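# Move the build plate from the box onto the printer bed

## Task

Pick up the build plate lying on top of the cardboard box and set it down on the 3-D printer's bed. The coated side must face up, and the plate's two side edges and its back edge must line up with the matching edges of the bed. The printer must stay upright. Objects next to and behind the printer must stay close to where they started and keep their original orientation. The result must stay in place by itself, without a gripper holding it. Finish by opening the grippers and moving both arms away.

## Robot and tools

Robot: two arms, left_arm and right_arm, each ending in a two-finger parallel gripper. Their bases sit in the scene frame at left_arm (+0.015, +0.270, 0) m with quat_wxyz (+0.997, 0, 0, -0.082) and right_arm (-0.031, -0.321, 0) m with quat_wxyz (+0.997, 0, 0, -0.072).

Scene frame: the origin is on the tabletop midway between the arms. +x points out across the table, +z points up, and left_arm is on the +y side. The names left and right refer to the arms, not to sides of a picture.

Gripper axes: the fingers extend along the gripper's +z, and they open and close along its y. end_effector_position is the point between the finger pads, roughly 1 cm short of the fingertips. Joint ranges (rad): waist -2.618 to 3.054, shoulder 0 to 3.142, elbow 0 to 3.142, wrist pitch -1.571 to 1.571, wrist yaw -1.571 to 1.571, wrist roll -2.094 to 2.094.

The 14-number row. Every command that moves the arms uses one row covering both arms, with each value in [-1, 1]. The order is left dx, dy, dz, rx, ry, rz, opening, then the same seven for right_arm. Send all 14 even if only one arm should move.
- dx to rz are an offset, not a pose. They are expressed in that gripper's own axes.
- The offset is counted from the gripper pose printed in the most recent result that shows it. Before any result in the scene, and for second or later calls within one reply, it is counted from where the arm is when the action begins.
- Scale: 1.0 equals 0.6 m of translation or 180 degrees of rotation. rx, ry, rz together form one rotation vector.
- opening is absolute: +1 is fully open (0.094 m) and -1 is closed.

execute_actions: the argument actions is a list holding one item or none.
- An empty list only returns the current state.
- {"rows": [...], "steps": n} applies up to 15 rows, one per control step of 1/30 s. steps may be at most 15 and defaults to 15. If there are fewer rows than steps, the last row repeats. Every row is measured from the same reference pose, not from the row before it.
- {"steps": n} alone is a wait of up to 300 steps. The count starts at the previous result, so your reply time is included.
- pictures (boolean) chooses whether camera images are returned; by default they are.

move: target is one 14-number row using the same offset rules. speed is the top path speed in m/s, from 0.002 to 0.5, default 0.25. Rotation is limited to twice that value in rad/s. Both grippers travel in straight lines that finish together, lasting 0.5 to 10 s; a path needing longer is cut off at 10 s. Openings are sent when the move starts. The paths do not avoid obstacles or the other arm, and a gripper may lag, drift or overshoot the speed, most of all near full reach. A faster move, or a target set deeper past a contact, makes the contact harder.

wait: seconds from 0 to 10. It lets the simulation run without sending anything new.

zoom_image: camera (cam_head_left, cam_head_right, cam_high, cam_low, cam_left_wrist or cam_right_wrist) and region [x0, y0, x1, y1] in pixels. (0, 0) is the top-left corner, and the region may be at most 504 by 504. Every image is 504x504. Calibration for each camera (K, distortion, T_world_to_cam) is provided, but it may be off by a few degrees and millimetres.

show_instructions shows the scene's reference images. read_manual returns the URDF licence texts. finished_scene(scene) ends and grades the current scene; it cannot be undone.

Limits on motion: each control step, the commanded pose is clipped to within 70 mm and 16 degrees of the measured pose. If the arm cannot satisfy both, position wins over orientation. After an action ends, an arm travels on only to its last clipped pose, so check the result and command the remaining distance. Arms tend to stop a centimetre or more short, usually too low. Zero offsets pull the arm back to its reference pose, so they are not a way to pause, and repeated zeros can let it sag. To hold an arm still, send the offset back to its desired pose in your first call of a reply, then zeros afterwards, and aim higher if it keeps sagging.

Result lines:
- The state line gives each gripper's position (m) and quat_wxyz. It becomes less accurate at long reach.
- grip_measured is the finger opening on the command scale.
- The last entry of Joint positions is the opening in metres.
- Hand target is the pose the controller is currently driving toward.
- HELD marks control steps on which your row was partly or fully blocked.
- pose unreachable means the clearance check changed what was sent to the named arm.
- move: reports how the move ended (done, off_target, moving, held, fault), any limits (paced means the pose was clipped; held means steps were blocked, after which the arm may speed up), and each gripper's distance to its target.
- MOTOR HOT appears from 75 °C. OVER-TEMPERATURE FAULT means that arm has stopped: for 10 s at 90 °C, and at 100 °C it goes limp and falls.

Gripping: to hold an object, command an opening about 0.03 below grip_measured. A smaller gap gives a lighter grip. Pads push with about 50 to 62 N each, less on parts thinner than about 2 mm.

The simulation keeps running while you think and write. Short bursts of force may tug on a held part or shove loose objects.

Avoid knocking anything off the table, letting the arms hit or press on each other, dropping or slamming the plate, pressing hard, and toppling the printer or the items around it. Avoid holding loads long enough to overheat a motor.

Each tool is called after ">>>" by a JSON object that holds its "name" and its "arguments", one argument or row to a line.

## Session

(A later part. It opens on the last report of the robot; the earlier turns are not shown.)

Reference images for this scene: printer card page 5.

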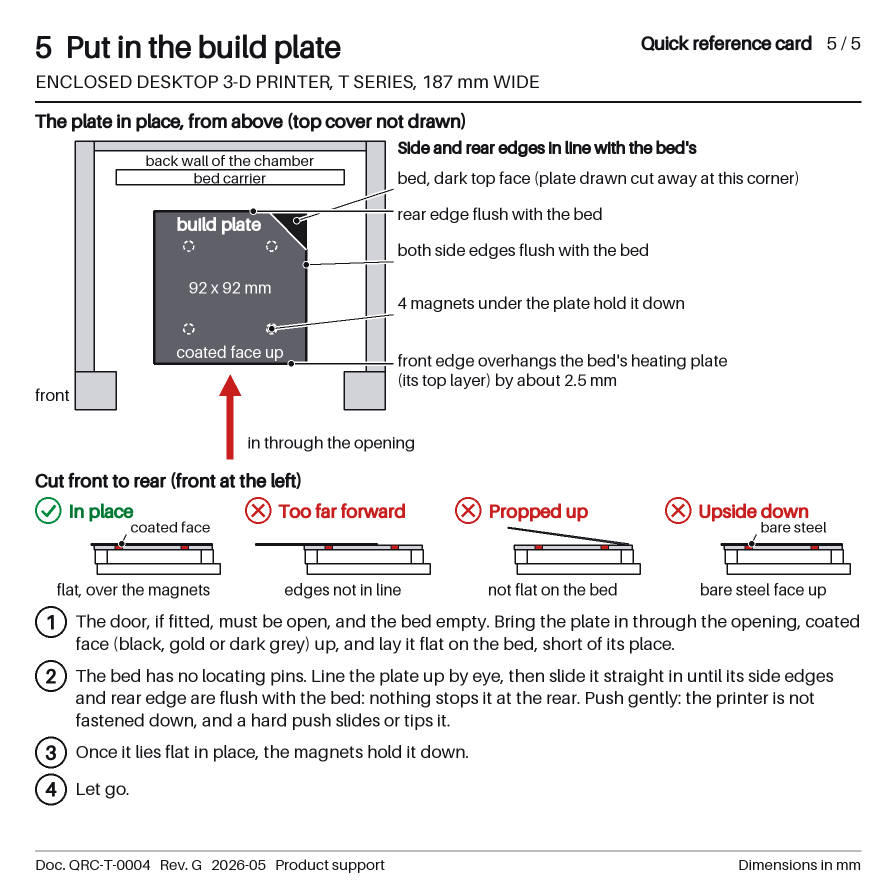

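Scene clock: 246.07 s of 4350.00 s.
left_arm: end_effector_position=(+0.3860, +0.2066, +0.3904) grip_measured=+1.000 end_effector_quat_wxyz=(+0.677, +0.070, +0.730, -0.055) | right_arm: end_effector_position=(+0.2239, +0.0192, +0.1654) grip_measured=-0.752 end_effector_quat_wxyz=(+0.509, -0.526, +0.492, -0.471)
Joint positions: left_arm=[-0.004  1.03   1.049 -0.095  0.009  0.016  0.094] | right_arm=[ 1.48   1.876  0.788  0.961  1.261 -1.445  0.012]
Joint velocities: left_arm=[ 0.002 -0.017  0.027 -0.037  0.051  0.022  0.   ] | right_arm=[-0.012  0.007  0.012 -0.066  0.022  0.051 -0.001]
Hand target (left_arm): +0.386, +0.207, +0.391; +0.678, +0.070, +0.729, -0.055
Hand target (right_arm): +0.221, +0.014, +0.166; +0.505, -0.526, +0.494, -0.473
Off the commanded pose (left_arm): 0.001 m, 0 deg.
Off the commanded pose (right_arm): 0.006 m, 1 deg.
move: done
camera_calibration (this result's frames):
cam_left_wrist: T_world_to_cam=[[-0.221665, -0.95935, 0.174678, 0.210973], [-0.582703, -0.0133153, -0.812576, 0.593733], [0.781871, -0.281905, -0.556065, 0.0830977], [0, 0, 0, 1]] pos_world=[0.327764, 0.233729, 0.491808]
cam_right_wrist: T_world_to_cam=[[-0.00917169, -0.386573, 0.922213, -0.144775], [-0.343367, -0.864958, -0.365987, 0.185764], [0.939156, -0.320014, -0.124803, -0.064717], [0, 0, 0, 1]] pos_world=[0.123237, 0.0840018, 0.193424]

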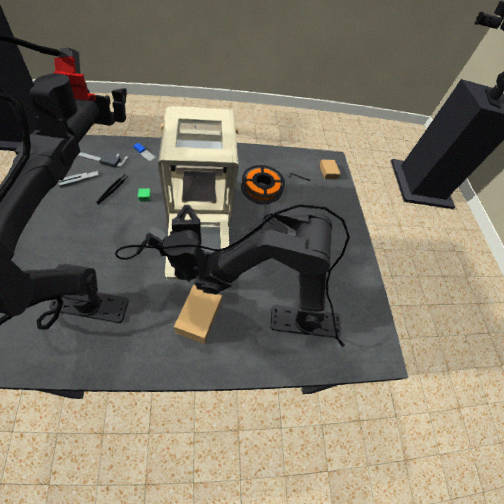

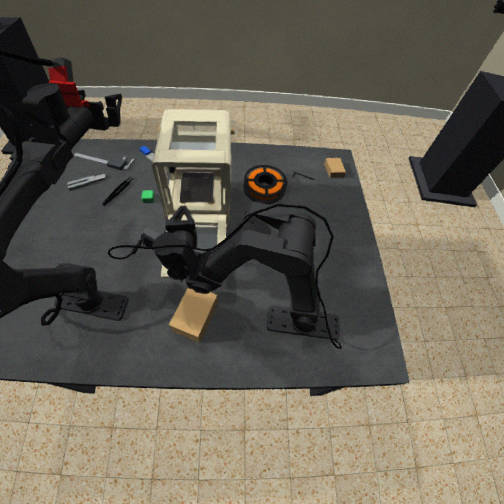

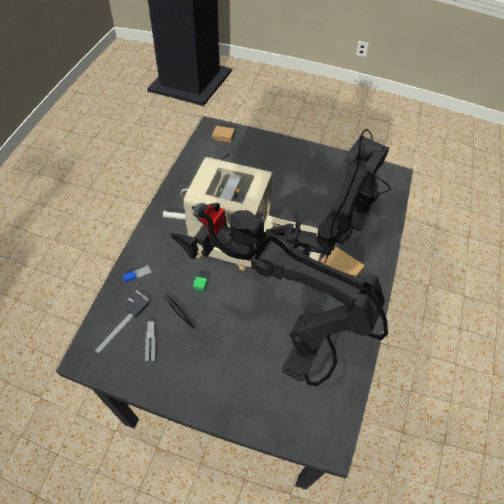

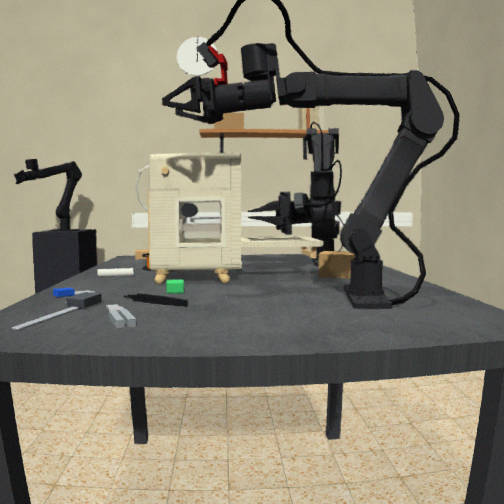

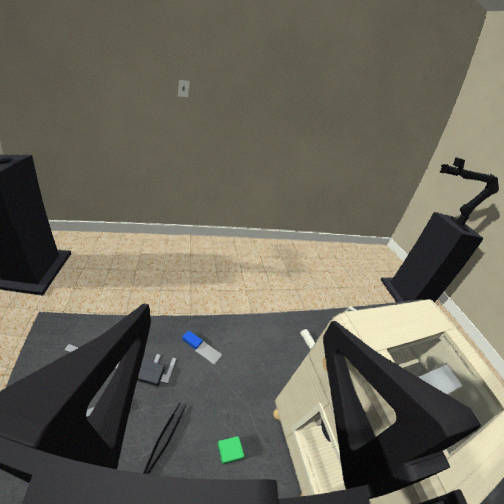

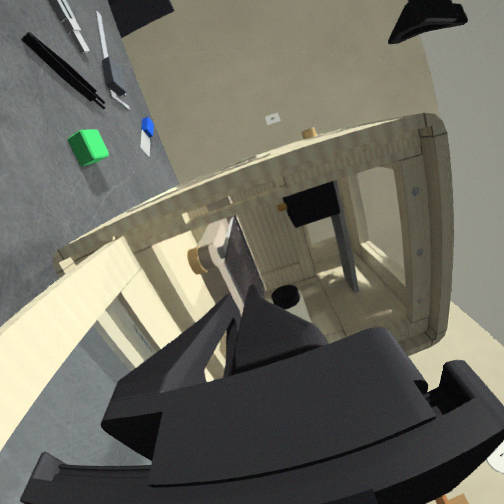

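>>> {"name": "move", "arguments": {
  "target": [0,0,0,0,0,0,1,0.055,-0.03,0,0,0,0.5,-0.75],
  "speed": 0.4
}}

Scene clock: 251.07 s of 4350.00 s.
left_arm: end_effector_position=(+0.3859, +0.2066, +0.3897) grip_measured=+1.000 end_effector_quat_wxyz=(+0.676, +0.071, +0.731, -0.055) | right_arm: end_effector_position=(+0.2250, -0.0106, +0.1831) grip_measured=-0.752 end_effector_quat_wxyz=(+0.696, -0.021, +0.717, +0.029)
Joint positions: left_arm=[-0.004  1.03   1.049 -0.098  0.009  0.016  0.094] | right_arm=[1.454 1.741 0.684 0.964 1.237 0.099 0.012]
Joint velocities: left_arm=[ 0.002 -0.007 -0.012 -0.051 -0.037 -0.022  0.   ] | right_arm=[-0.002 -0.007  0.002 -0.081  0.022  0.066  0.   ]
Hand target (left_arm): +0.386, +0.207, +0.390; +0.677, +0.070, +0.730, -0.055
Hand target (right_arm): +0.227, -0.013, +0.184; +0.694, -0.024, +0.719, +0.027
Off the commanded pose (left_arm): 0.001 m, 0 deg.
Off the commanded pose (right_arm): 0.004 m, 1 deg.
move: done
camera_calibration (this result's frames):
cam_left_wrist: T_world_to_cam=[[-0.221205, -0.959428, 0.174833, 0.210864], [-0.584841, -0.0129538, -0.811045, 0.593318], [0.780404, -0.281656, -0.558247, 0.0841378], [0, 0, 0, 1]] pos_world=[0.327979, 0.233692, 0.491311]
cam_right_wrist: T_world_to_cam=[[-0.0185825, -0.921142, -0.388782, 0.0638799], [-0.442582, 0.356256, -0.822924, 0.285798], [0.896536, 0.156776, -0.414301, -0.00547461], [0, 0, 0, 1]] pos_world=[0.132584, -0.0421164, 0.257757]

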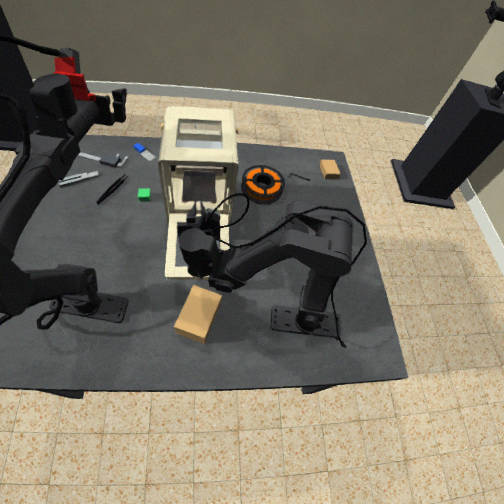

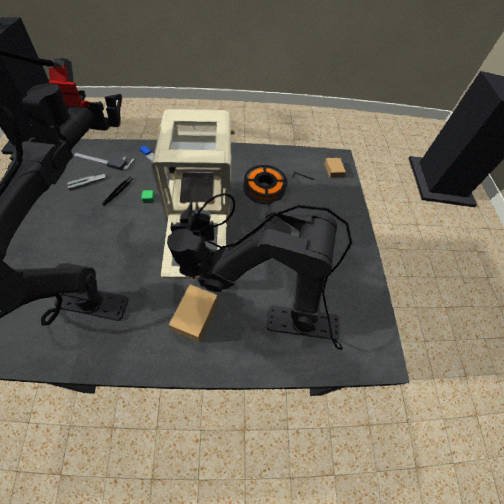

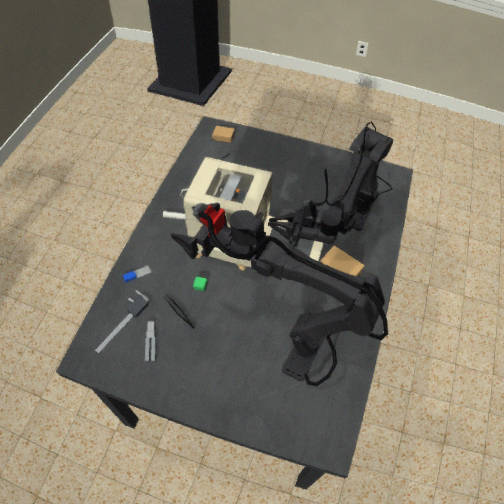

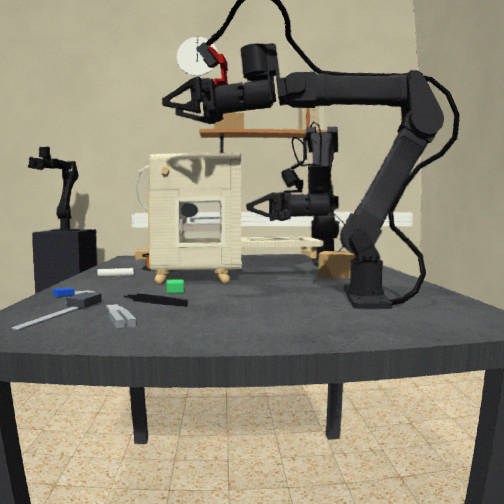

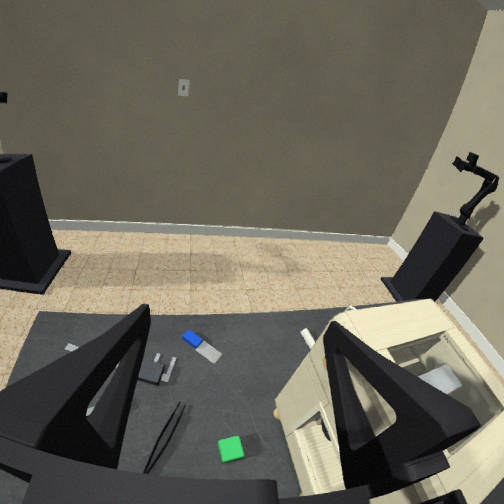

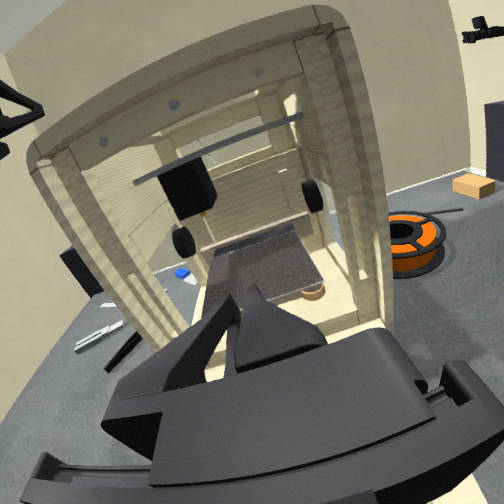

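>>> {"name": "move", "arguments": {
  "target": [0,0,0,0,0,0,1,0.036,0,0.015,0.012,0.03,0,0.2],
  "speed": 0.05
}}

>>> {"name": "zoom_image", "arguments": {
  "camera": "cam_right_wrist",
  "region": [140, 160, 340, 360]
}}

Scene clock: 256.27 s of 4350.00 s.
left_arm: end_effector_position=(+0.3859, +0.2066, +0.3890) grip_measured=+1.000 end_effector_quat_wxyz=(+0.675, +0.071, +0.732, -0.055) | right_arm: end_effector_position=(+0.2298, -0.0122, +0.1589) grip_measured=+0.198 end_effector_quat_wxyz=(+0.664, -0.010, +0.748, +0.017)
Joint positions: left_arm=[-0.004  1.03   1.049 -0.101  0.009  0.016  0.094] | right_arm=[1.441 1.74  0.741 0.633 1.236 0.36  0.056]
Joint velocities: left_arm=[-0.002 -0.007 -0.002 -0.022  0.037  0.081  0.   ] | right_arm=[ 0.002  0.007  0.002 -0.051  0.022 -0.037  0.   ]
Hand target (left_arm): +0.386, +0.207, +0.390; +0.676, +0.071, +0.731, -0.055
Hand target (right_arm): +0.233, -0.010, +0.161; +0.662, -0.009, +0.749, +0.014
Off the commanded pose (left_arm): 0.001 m, 0 deg.
Off the commanded pose (right_arm): 0.005 m, 0 deg.
After step 90, 0.70 s passed at rest.
move: done
camera_calibration (this result's frames):
cam_left_wrist: T_world_to_cam=[[-0.220744, -0.959506, 0.174988, 0.210754], [-0.586974, -0.012593, -0.809508, 0.592901], [0.778931, -0.281407, -0.560425, 0.0851769], [0, 0, 0, 1]] pos_world=[0.328194, 0.233656, 0.490814]
cam_right_wrist: T_world_to_cam=[[-0.0825314, -0.9214, -0.379752, 0.0663539], [-0.501173, 0.367735, -0.783324, 0.275839], [0.861402, 0.125673, -0.49213, 0.00052037], [0, 0, 0, 1]] pos_world=[0.143271, -0.0403627, 0.241525]

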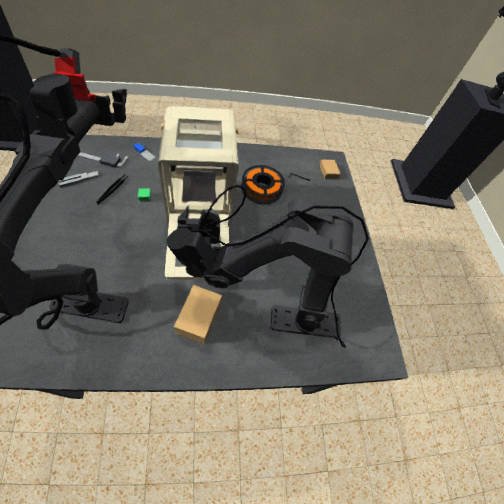

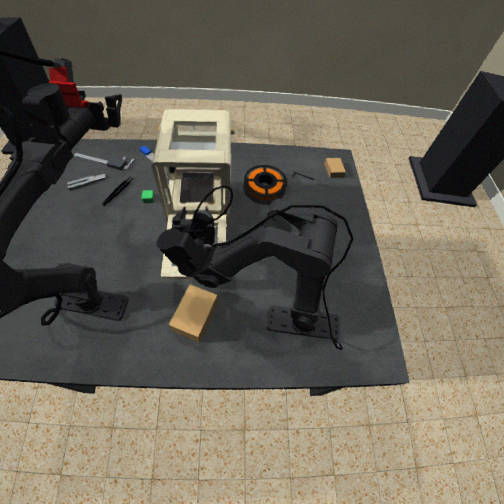

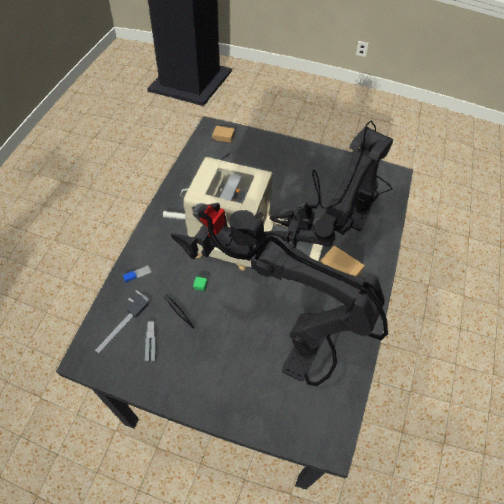

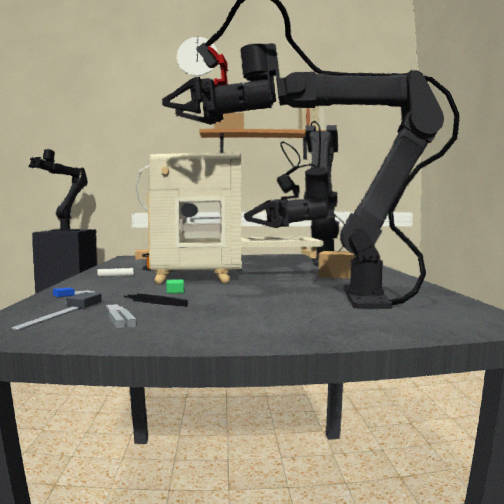

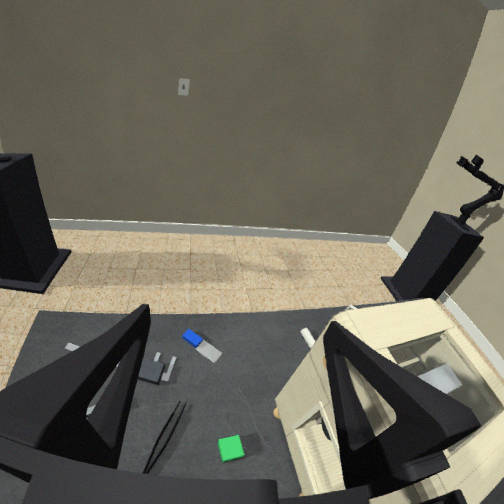

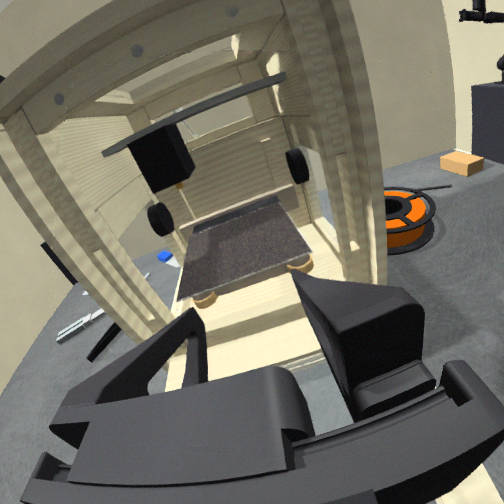

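Region (140, 160, 340, 360) of cam_right_wrist's 504x504 image, scaled by 2.520, with more detail than that image has.

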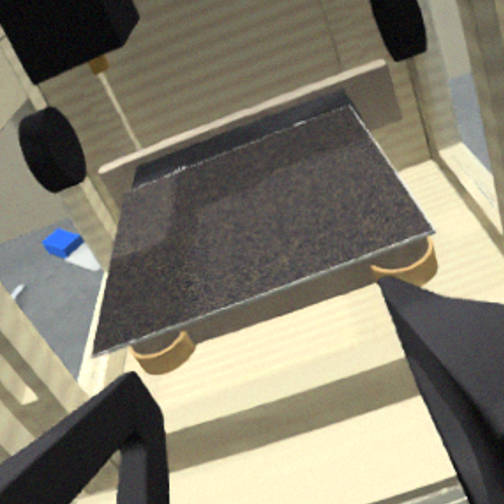

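>>> {"name": "move", "arguments": {
  "target": [0,0,0,0,0,0,1,-0.010,0.003,0.05,-0.003,0,0,0.2],
  "speed": 0.012
}}

>>> {"name": "zoom_image", "arguments": {
  "camera": "cam_right_wrist",
  "region": [140, 160, 340, 360]
}}

Scene clock: 262.07 s of 4350.00 s.
left_arm: end_effector_position=(+0.3858, +0.2066, +0.3883) grip_measured=+1.000 end_effector_quat_wxyz=(+0.674, +0.071, +0.733, -0.055) | right_arm: end_effector_position=(+0.2547, -0.0149, +0.1568) grip_measured=+0.198 end_effector_quat_wxyz=(+0.662, -0.018, +0.749, +0.016)
Joint positions: left_arm=[-0.004  1.03   1.049 -0.104  0.009  0.016  0.094] | right_arm=[1.361 1.764 0.741 0.719 1.151 0.281 0.056]
Joint velocities: left_arm=[ 0.017 -0.007  0.007 -0.037  0.051  0.095  0.   ] | right_arm=[ 0.012 -0.002 -0.002 -0.007  0.037  0.022 -0.   ]
Hand target (left_arm): +0.386, +0.207, +0.389; +0.675, +0.071, +0.732, -0.055
Hand target (right_arm): +0.260, -0.010, +0.162; +0.664, -0.013, +0.747, +0.020
Off the commanded pose (left_arm): 0.001 m, 0 deg.
Off the commanded pose (right_arm): 0.009 m, 1 deg.
move: done
camera_calibration (this result's frames):
cam_left_wrist: T_world_to_cam=[[-0.220217, -0.959595, 0.175163, 0.21063], [-0.589407, -0.0121815, -0.807744, 0.592421], [0.777241, -0.281122, -0.56291, 0.086363], [0, 0, 0, 1]] pos_world=[0.328437, 0.233615, 0.490245]
cam_right_wrist: T_world_to_cam=[[-0.074463, -0.926151, -0.369728, 0.0613747], [-0.508281, 0.354231, -0.784966, 0.28954], [0.857966, 0.129475, -0.497122, -0.0199368], [0, 0, 0, 1]] pos_world=[0.168843, -0.0431405, 0.24006]

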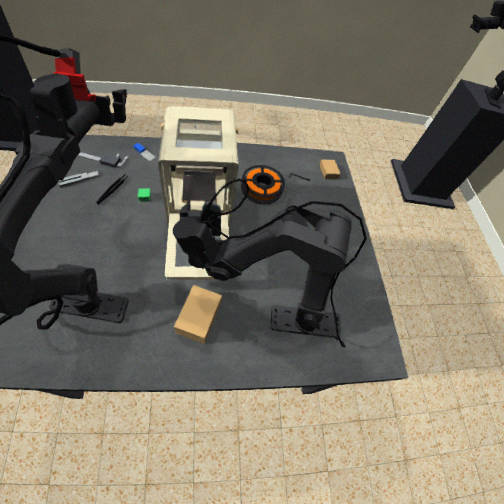

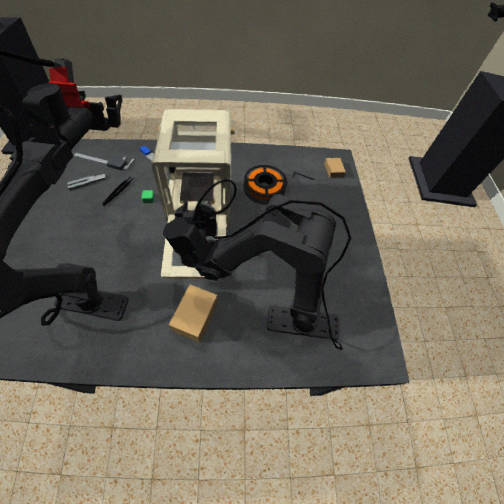

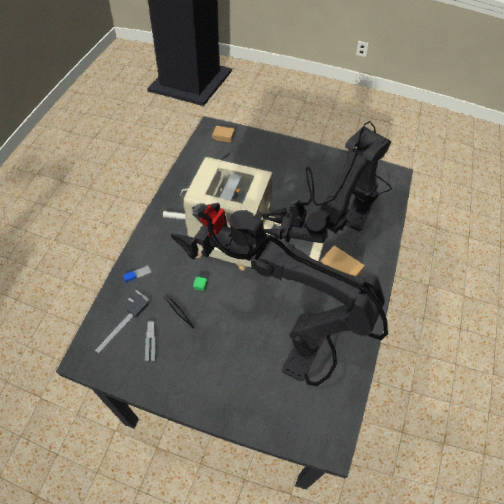

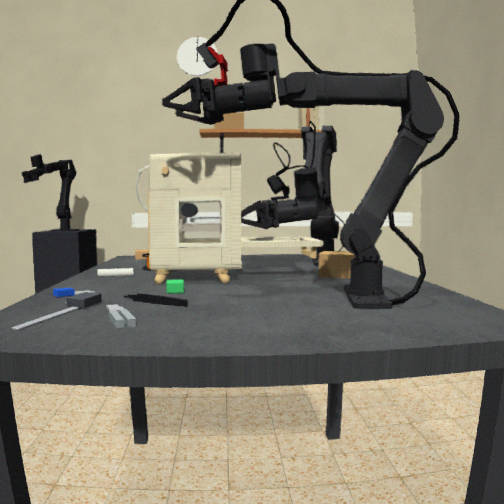

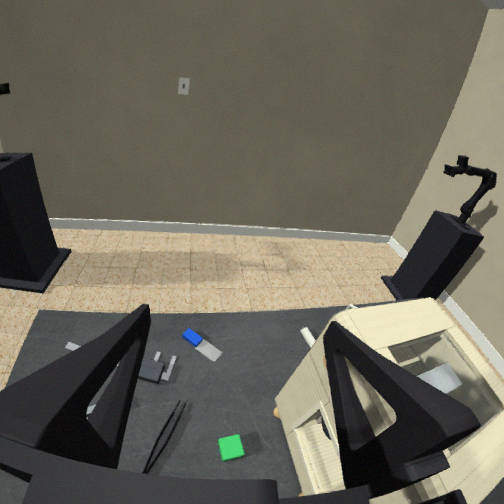

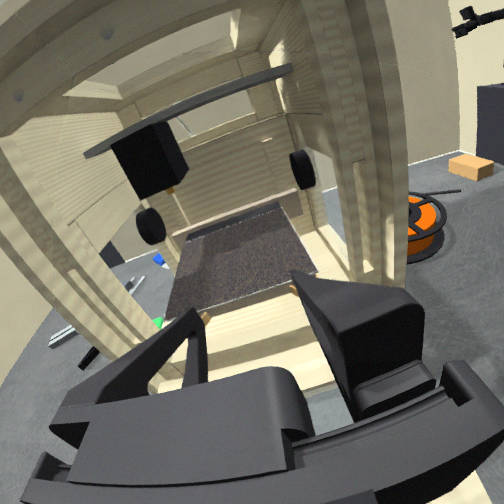

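Region (140, 160, 340, 360) of cam_right_wrist's 504x504 image, scaled by 2.520, with more detail than that image has.

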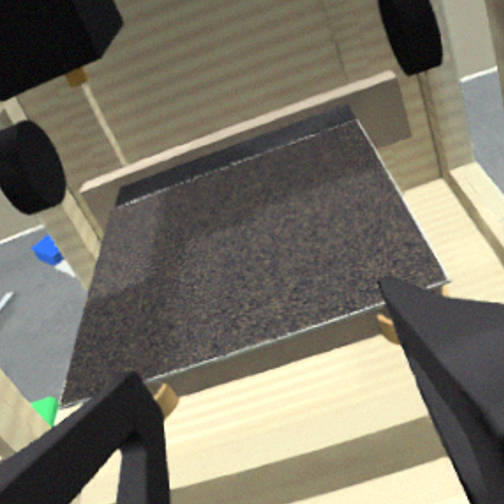

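>>> {"name": "move", "arguments": {
  "target": [0,0,0,0,0,0,1,-0.010,0.009,0.024,0,0,0.003,0.2],
  "speed": 0.008
}}

>>> {"name": "zoom_image", "arguments": {
  "camera": "cam_right_wrist",
  "region": [140, 160, 340, 360]
}}

Scene clock: 267.87 s of 4350.00 s.
left_arm: end_effector_position=(+0.3857, +0.2066, +0.3876) grip_measured=+1.000 end_effector_quat_wxyz=(+0.673, +0.071, +0.734, -0.054) | right_arm: end_effector_position=(+0.2646, -0.0129, +0.1581) grip_measured=+0.198 end_effector_quat_wxyz=(+0.661, -0.016, +0.750, +0.018)
Joint positions: left_arm=[-0.004  1.03   1.049 -0.106  0.009  0.016  0.094] | right_arm=[1.334 1.778 0.765 0.719 1.125 0.273 0.056]
Joint velocities: left_arm=[-0.017  0.002  0.007 -0.007 -0.022 -0.022  0.   ] | right_arm=[-0.007  0.002 -0.027 -0.007  0.022 -0.11  -0.002]
Hand target (left_arm): +0.386, +0.207, +0.388; +0.674, +0.071, +0.733, -0.055
Hand target (right_arm): +0.269, -0.009, +0.161; +0.662, -0.014, +0.749, +0.019
Off the commanded pose (left_arm): 0.001 m, 0 deg.
Off the commanded pose (right_arm): 0.007 m, 0 deg.
After step 90, 0.53 s passed at rest.
move: done
camera_calibration (this result's frames):
cam_left_wrist: T_world_to_cam=[[-0.219756, -0.959673, 0.175315, 0.210522], [-0.591532, -0.0118222, -0.806195, 0.591998], [0.775756, -0.28087, -0.565079, 0.0873998], [0, 0, 0, 1]] pos_world=[0.328648, 0.233579, 0.489746]
cam_right_wrist: T_world_to_cam=[[-0.0767037, -0.92457, -0.373213, 0.0656626], [-0.510136, 0.358003, -0.782045, 0.294989], [0.856666, 0.130404, -0.499117, -0.0273814], [0, 0, 0, 1]] pos_world=[0.178978, -0.0413265, 0.241534]

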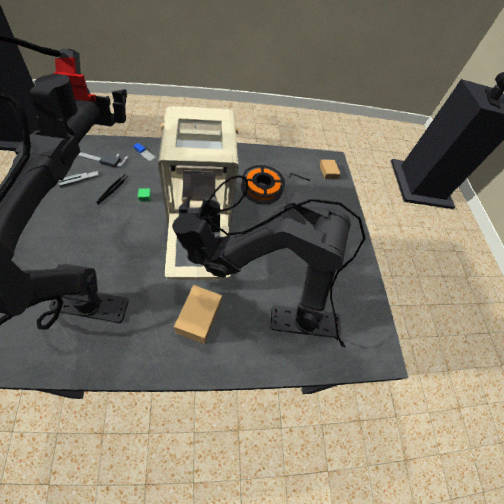

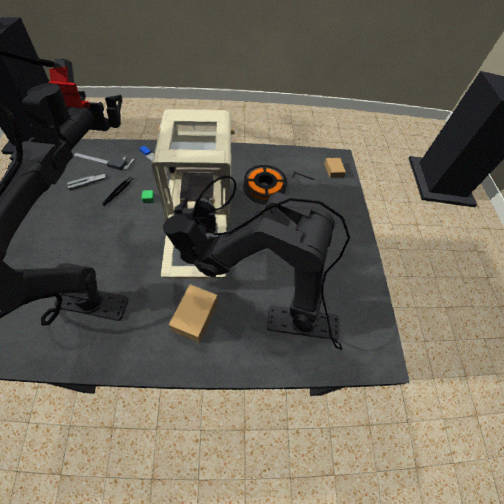

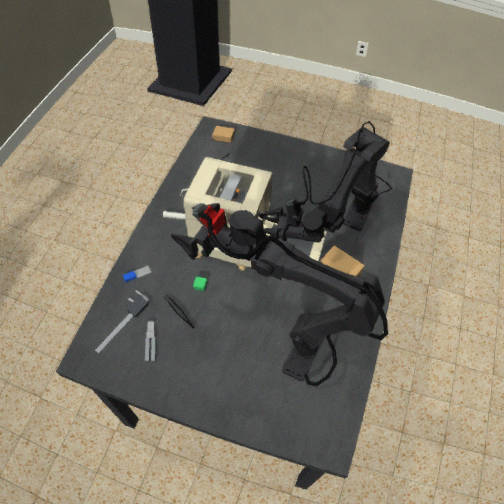

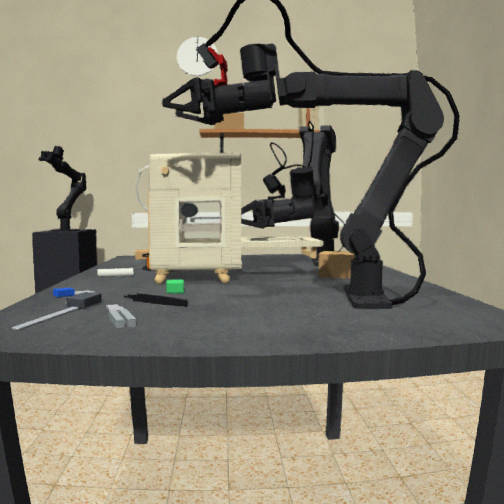

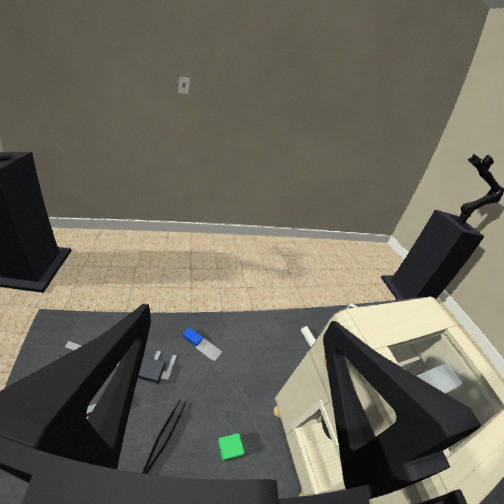

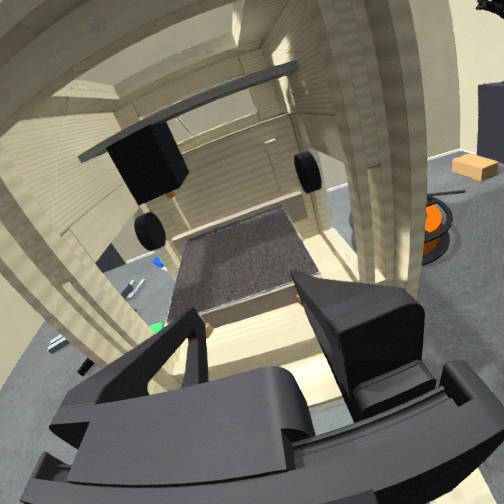

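Region (140, 160, 340, 360) of cam_right_wrist's 504x504 image, scaled by 2.520, with more detail than that image has.

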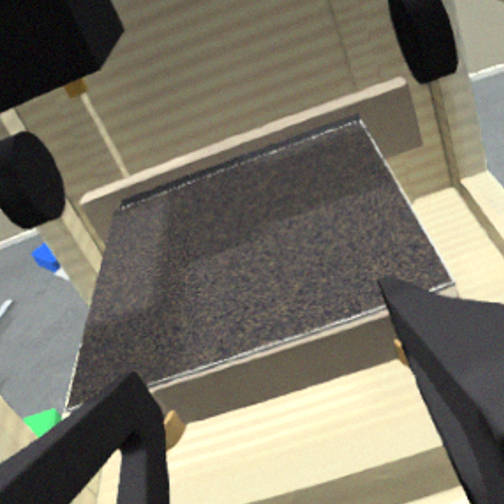

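>>> {"name": "zoom_image", "arguments": {
  "camera": "cam_right_wrist",
  "region": [170, 190, 310, 260]
}}

Region (170, 190, 310, 260) of cam_right_wrist's 504x504 image, scaled by 3.600, with more detail than that image has.

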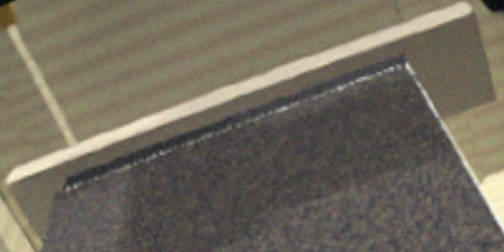

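>>> {"name": "move", "arguments": {
  "target": [0,0,0,0,0,0,1,-0.005,0.004,0.013,0,0,0,0.2],
  "speed": 0.006
}}

>>> {"name": "zoom_image", "arguments": {
  "camera": "cam_right_wrist",
  "region": [150, 190, 330, 330]
}}

Scene clock: 273.87 s of 4350.00 s.
left_arm: end_effector_position=(+0.3857, +0.2067, +0.3870) grip_measured=+1.000 end_effector_quat_wxyz=(+0.672, +0.071, +0.735, -0.054) | right_arm: end_effector_position=(+0.2672, -0.0135, +0.1576) grip_measured=+0.198 end_effector_quat_wxyz=(+0.660, -0.018, +0.751, +0.017)
Joint positions: left_arm=[-0.004  1.03   1.049 -0.109  0.009  0.016  0.094] | right_arm=[1.325 1.778 0.765 0.719 1.113 0.268 0.056]
Joint velocities: left_arm=[-0.017 -0.007 -0.002 -0.007 -0.051 -0.051  0.   ] | right_arm=[ 0.007  0.007 -0.007 -0.051 -0.037  0.081 -0.   ]
Hand target (left_arm): +0.386, +0.207, +0.388; +0.673, +0.071, +0.734, -0.054
Hand target (right_arm): +0.273, -0.010, +0.160; +0.661, -0.016, +0.750, +0.018
Off the commanded pose (left_arm): 0.001 m, 0 deg.
Off the commanded pose (right_arm): 0.007 m, 0 deg.
After step 90, 1.33 s passed at rest.
move: done
camera_calibration (this result's frames):
cam_left_wrist: T_world_to_cam=[[-0.219294, -0.959751, 0.175466, 0.210414], [-0.593653, -0.0114635, -0.80464, 0.591573], [0.774265, -0.280618, -0.567245, 0.0884355], [0, 0, 0, 1]] pos_world=[0.328859, 0.233543, 0.489247]
cam_right_wrist: T_world_to_cam=[[-0.0748611, -0.926155, -0.369639, 0.0640403], [-0.513563, 0.353548, -0.781829, 0.296876], [0.85478, 0.131304, -0.502106, -0.02876], [0, 0, 0, 1]] pos_world=[0.181842, -0.0418725, 0.241338]

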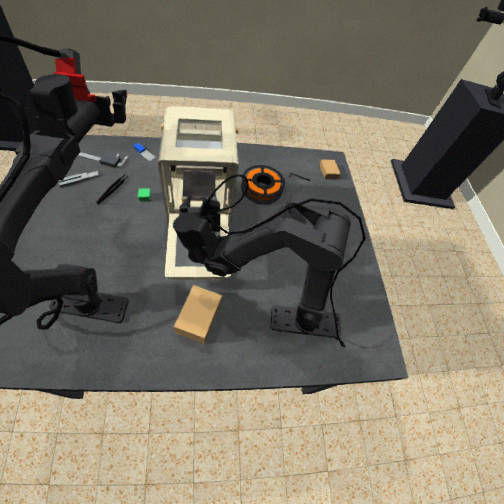

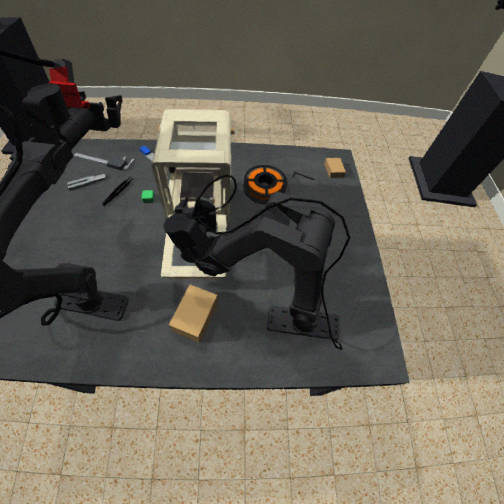

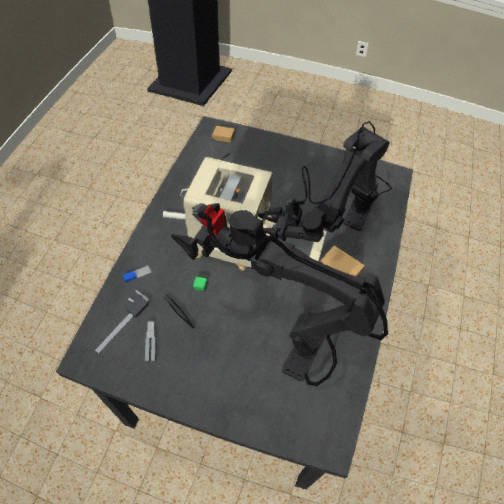

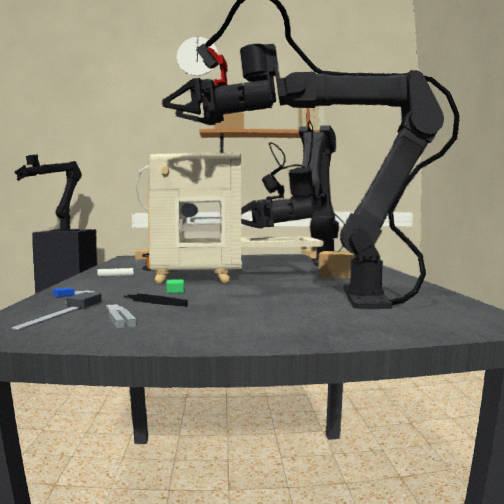

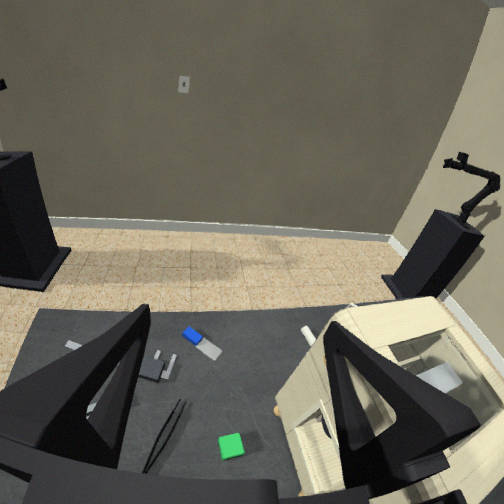

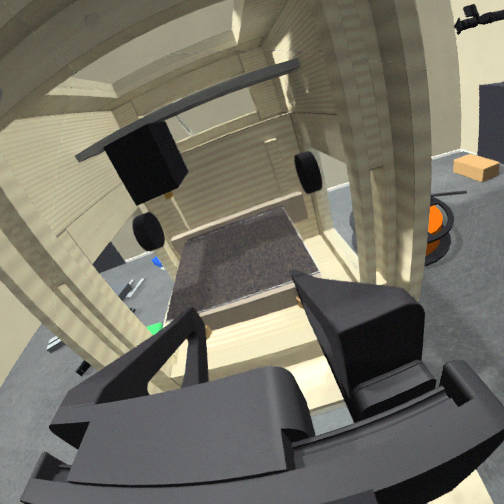

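Region (150, 190, 330, 330) of cam_right_wrist's 504x504 image, scaled by 2.800, with more detail than that image has.

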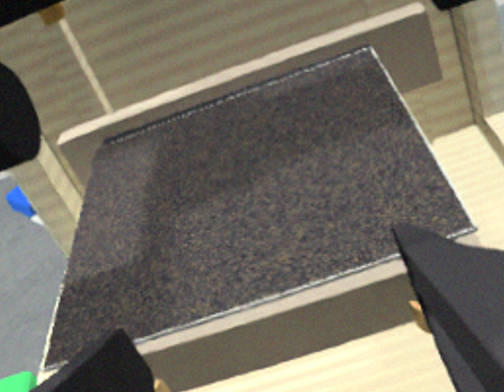

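>>> {"name": "move", "arguments": {
  "target": [0,0,0,0,0,0,1,-0.005,0.006,0.013,0,0,0,0.2],
  "speed": 0.006
}}

>>> {"name": "zoom_image", "arguments": {
  "camera": "cam_right_wrist",
  "region": [150, 190, 330, 330]
}}

>>> {"name": "zoom_image", "arguments": {
  "camera": "cam_low",
  "region": [170, 195, 250, 245]
}}

Scene clock: 281.17 s of 4350.00 s.
left_arm: end_effector_position=(+0.3856, +0.2067, +0.3862) grip_measured=+1.000 end_effector_quat_wxyz=(+0.671, +0.071, +0.736, -0.054) | right_arm: end_effector_position=(+0.2692, -0.0139, +0.1571) grip_measured=+0.198 end_effector_quat_wxyz=(+0.659, -0.020, +0.752, +0.017)
Joint positions: left_arm=[-0.004  1.03   1.049 -0.112  0.009  0.016  0.094] | right_arm=[1.318 1.778 0.765 0.719 1.103 0.264 0.056]
Joint velocities: left_arm=[-0.002 -0.012  0.012  0.037 -0.066 -0.081  0.   ] | right_arm=[ 0.002  0.012 -0.017  0.007 -0.022  0.022  0.   ]
Hand target (left_arm): +0.386, +0.207, +0.387; +0.672, +0.071, +0.735, -0.054
Hand target (right_arm): +0.275, -0.010, +0.159; +0.660, -0.018, +0.751, +0.017
Off the commanded pose (left_arm): 0.001 m, 0 deg.
Off the commanded pose (right_arm): 0.008 m, 0 deg.
After step 90, 2.57 s passed at rest.
move: done
camera_calibration (this result's frames):
cam_left_wrist: T_world_to_cam=[[-0.218766, -0.95984, 0.175636, 0.210292], [-0.596071, -0.0110545, -0.802855, 0.591083], [0.772555, -0.280329, -0.569715, 0.0896178], [0, 0, 0, 1]] pos_world=[0.329097, 0.233503, 0.488676]
cam_right_wrist: T_world_to_cam=[[-0.0732315, -0.927342, -0.366979, 0.0627195], [-0.516452, 0.350049, -0.7815, 0.298427], [0.853179, 0.132297, -0.504563, -0.0298742], [0, 0, 0, 1]] pos_world=[0.184205, -0.0423494, 0.241164]

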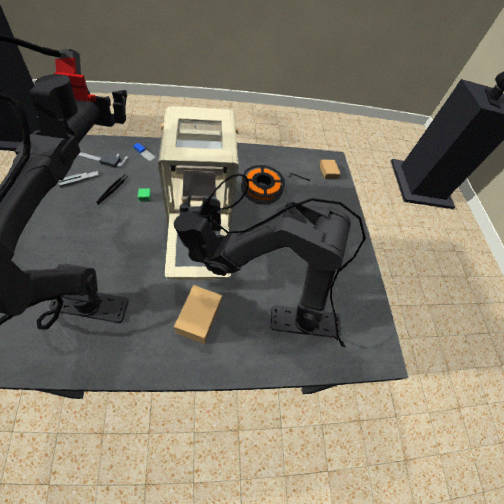

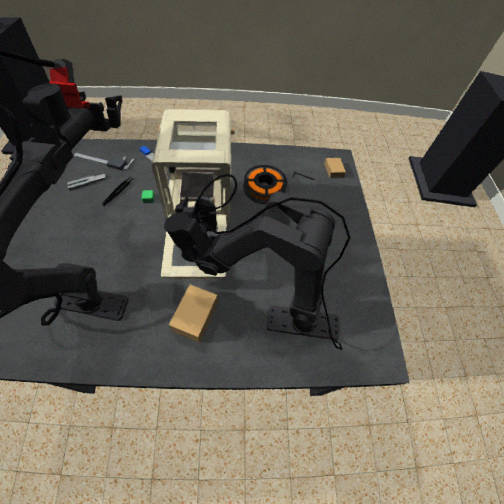

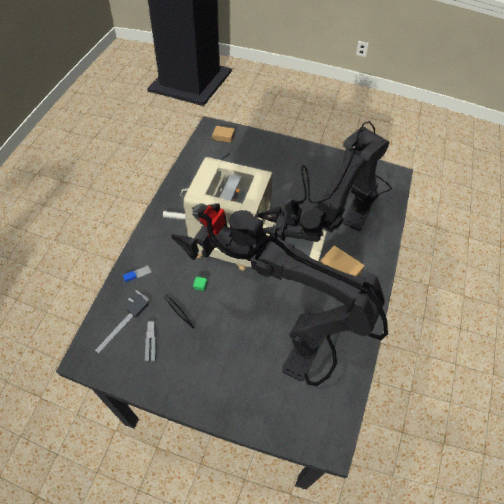

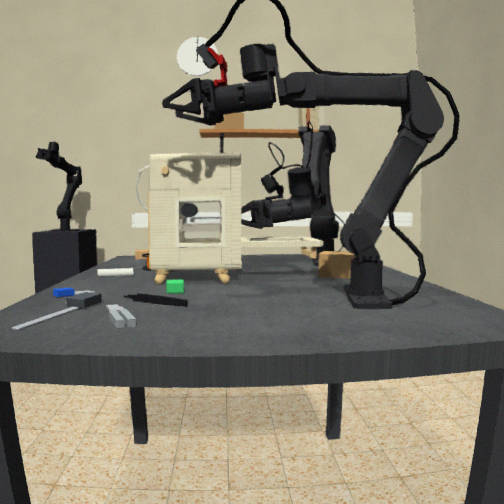

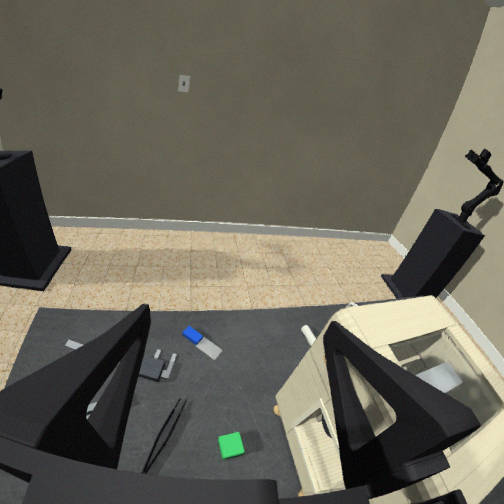

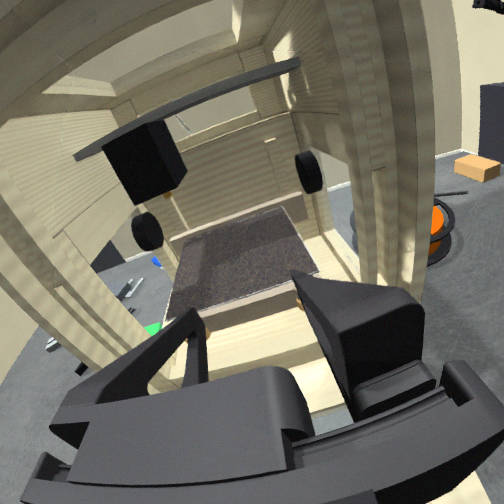

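Region (150, 190, 330, 330) of cam_right_wrist's 504x504 image, scaled by 2.800, with more detail than that image has.

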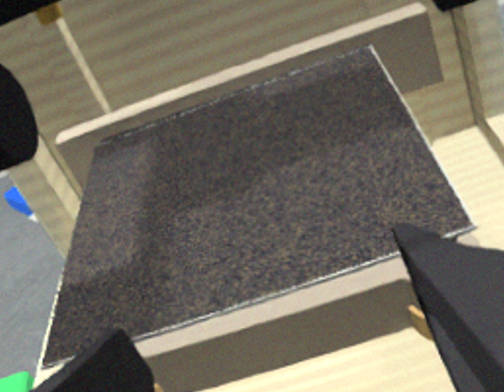

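Region (170, 195, 250, 245) of cam_low's 504x504 image, scaled by 6.300, with more detail than that image has; it fills the top 315 rows of this view, and the rest is white.

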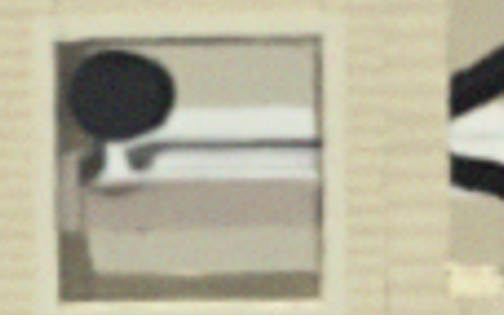

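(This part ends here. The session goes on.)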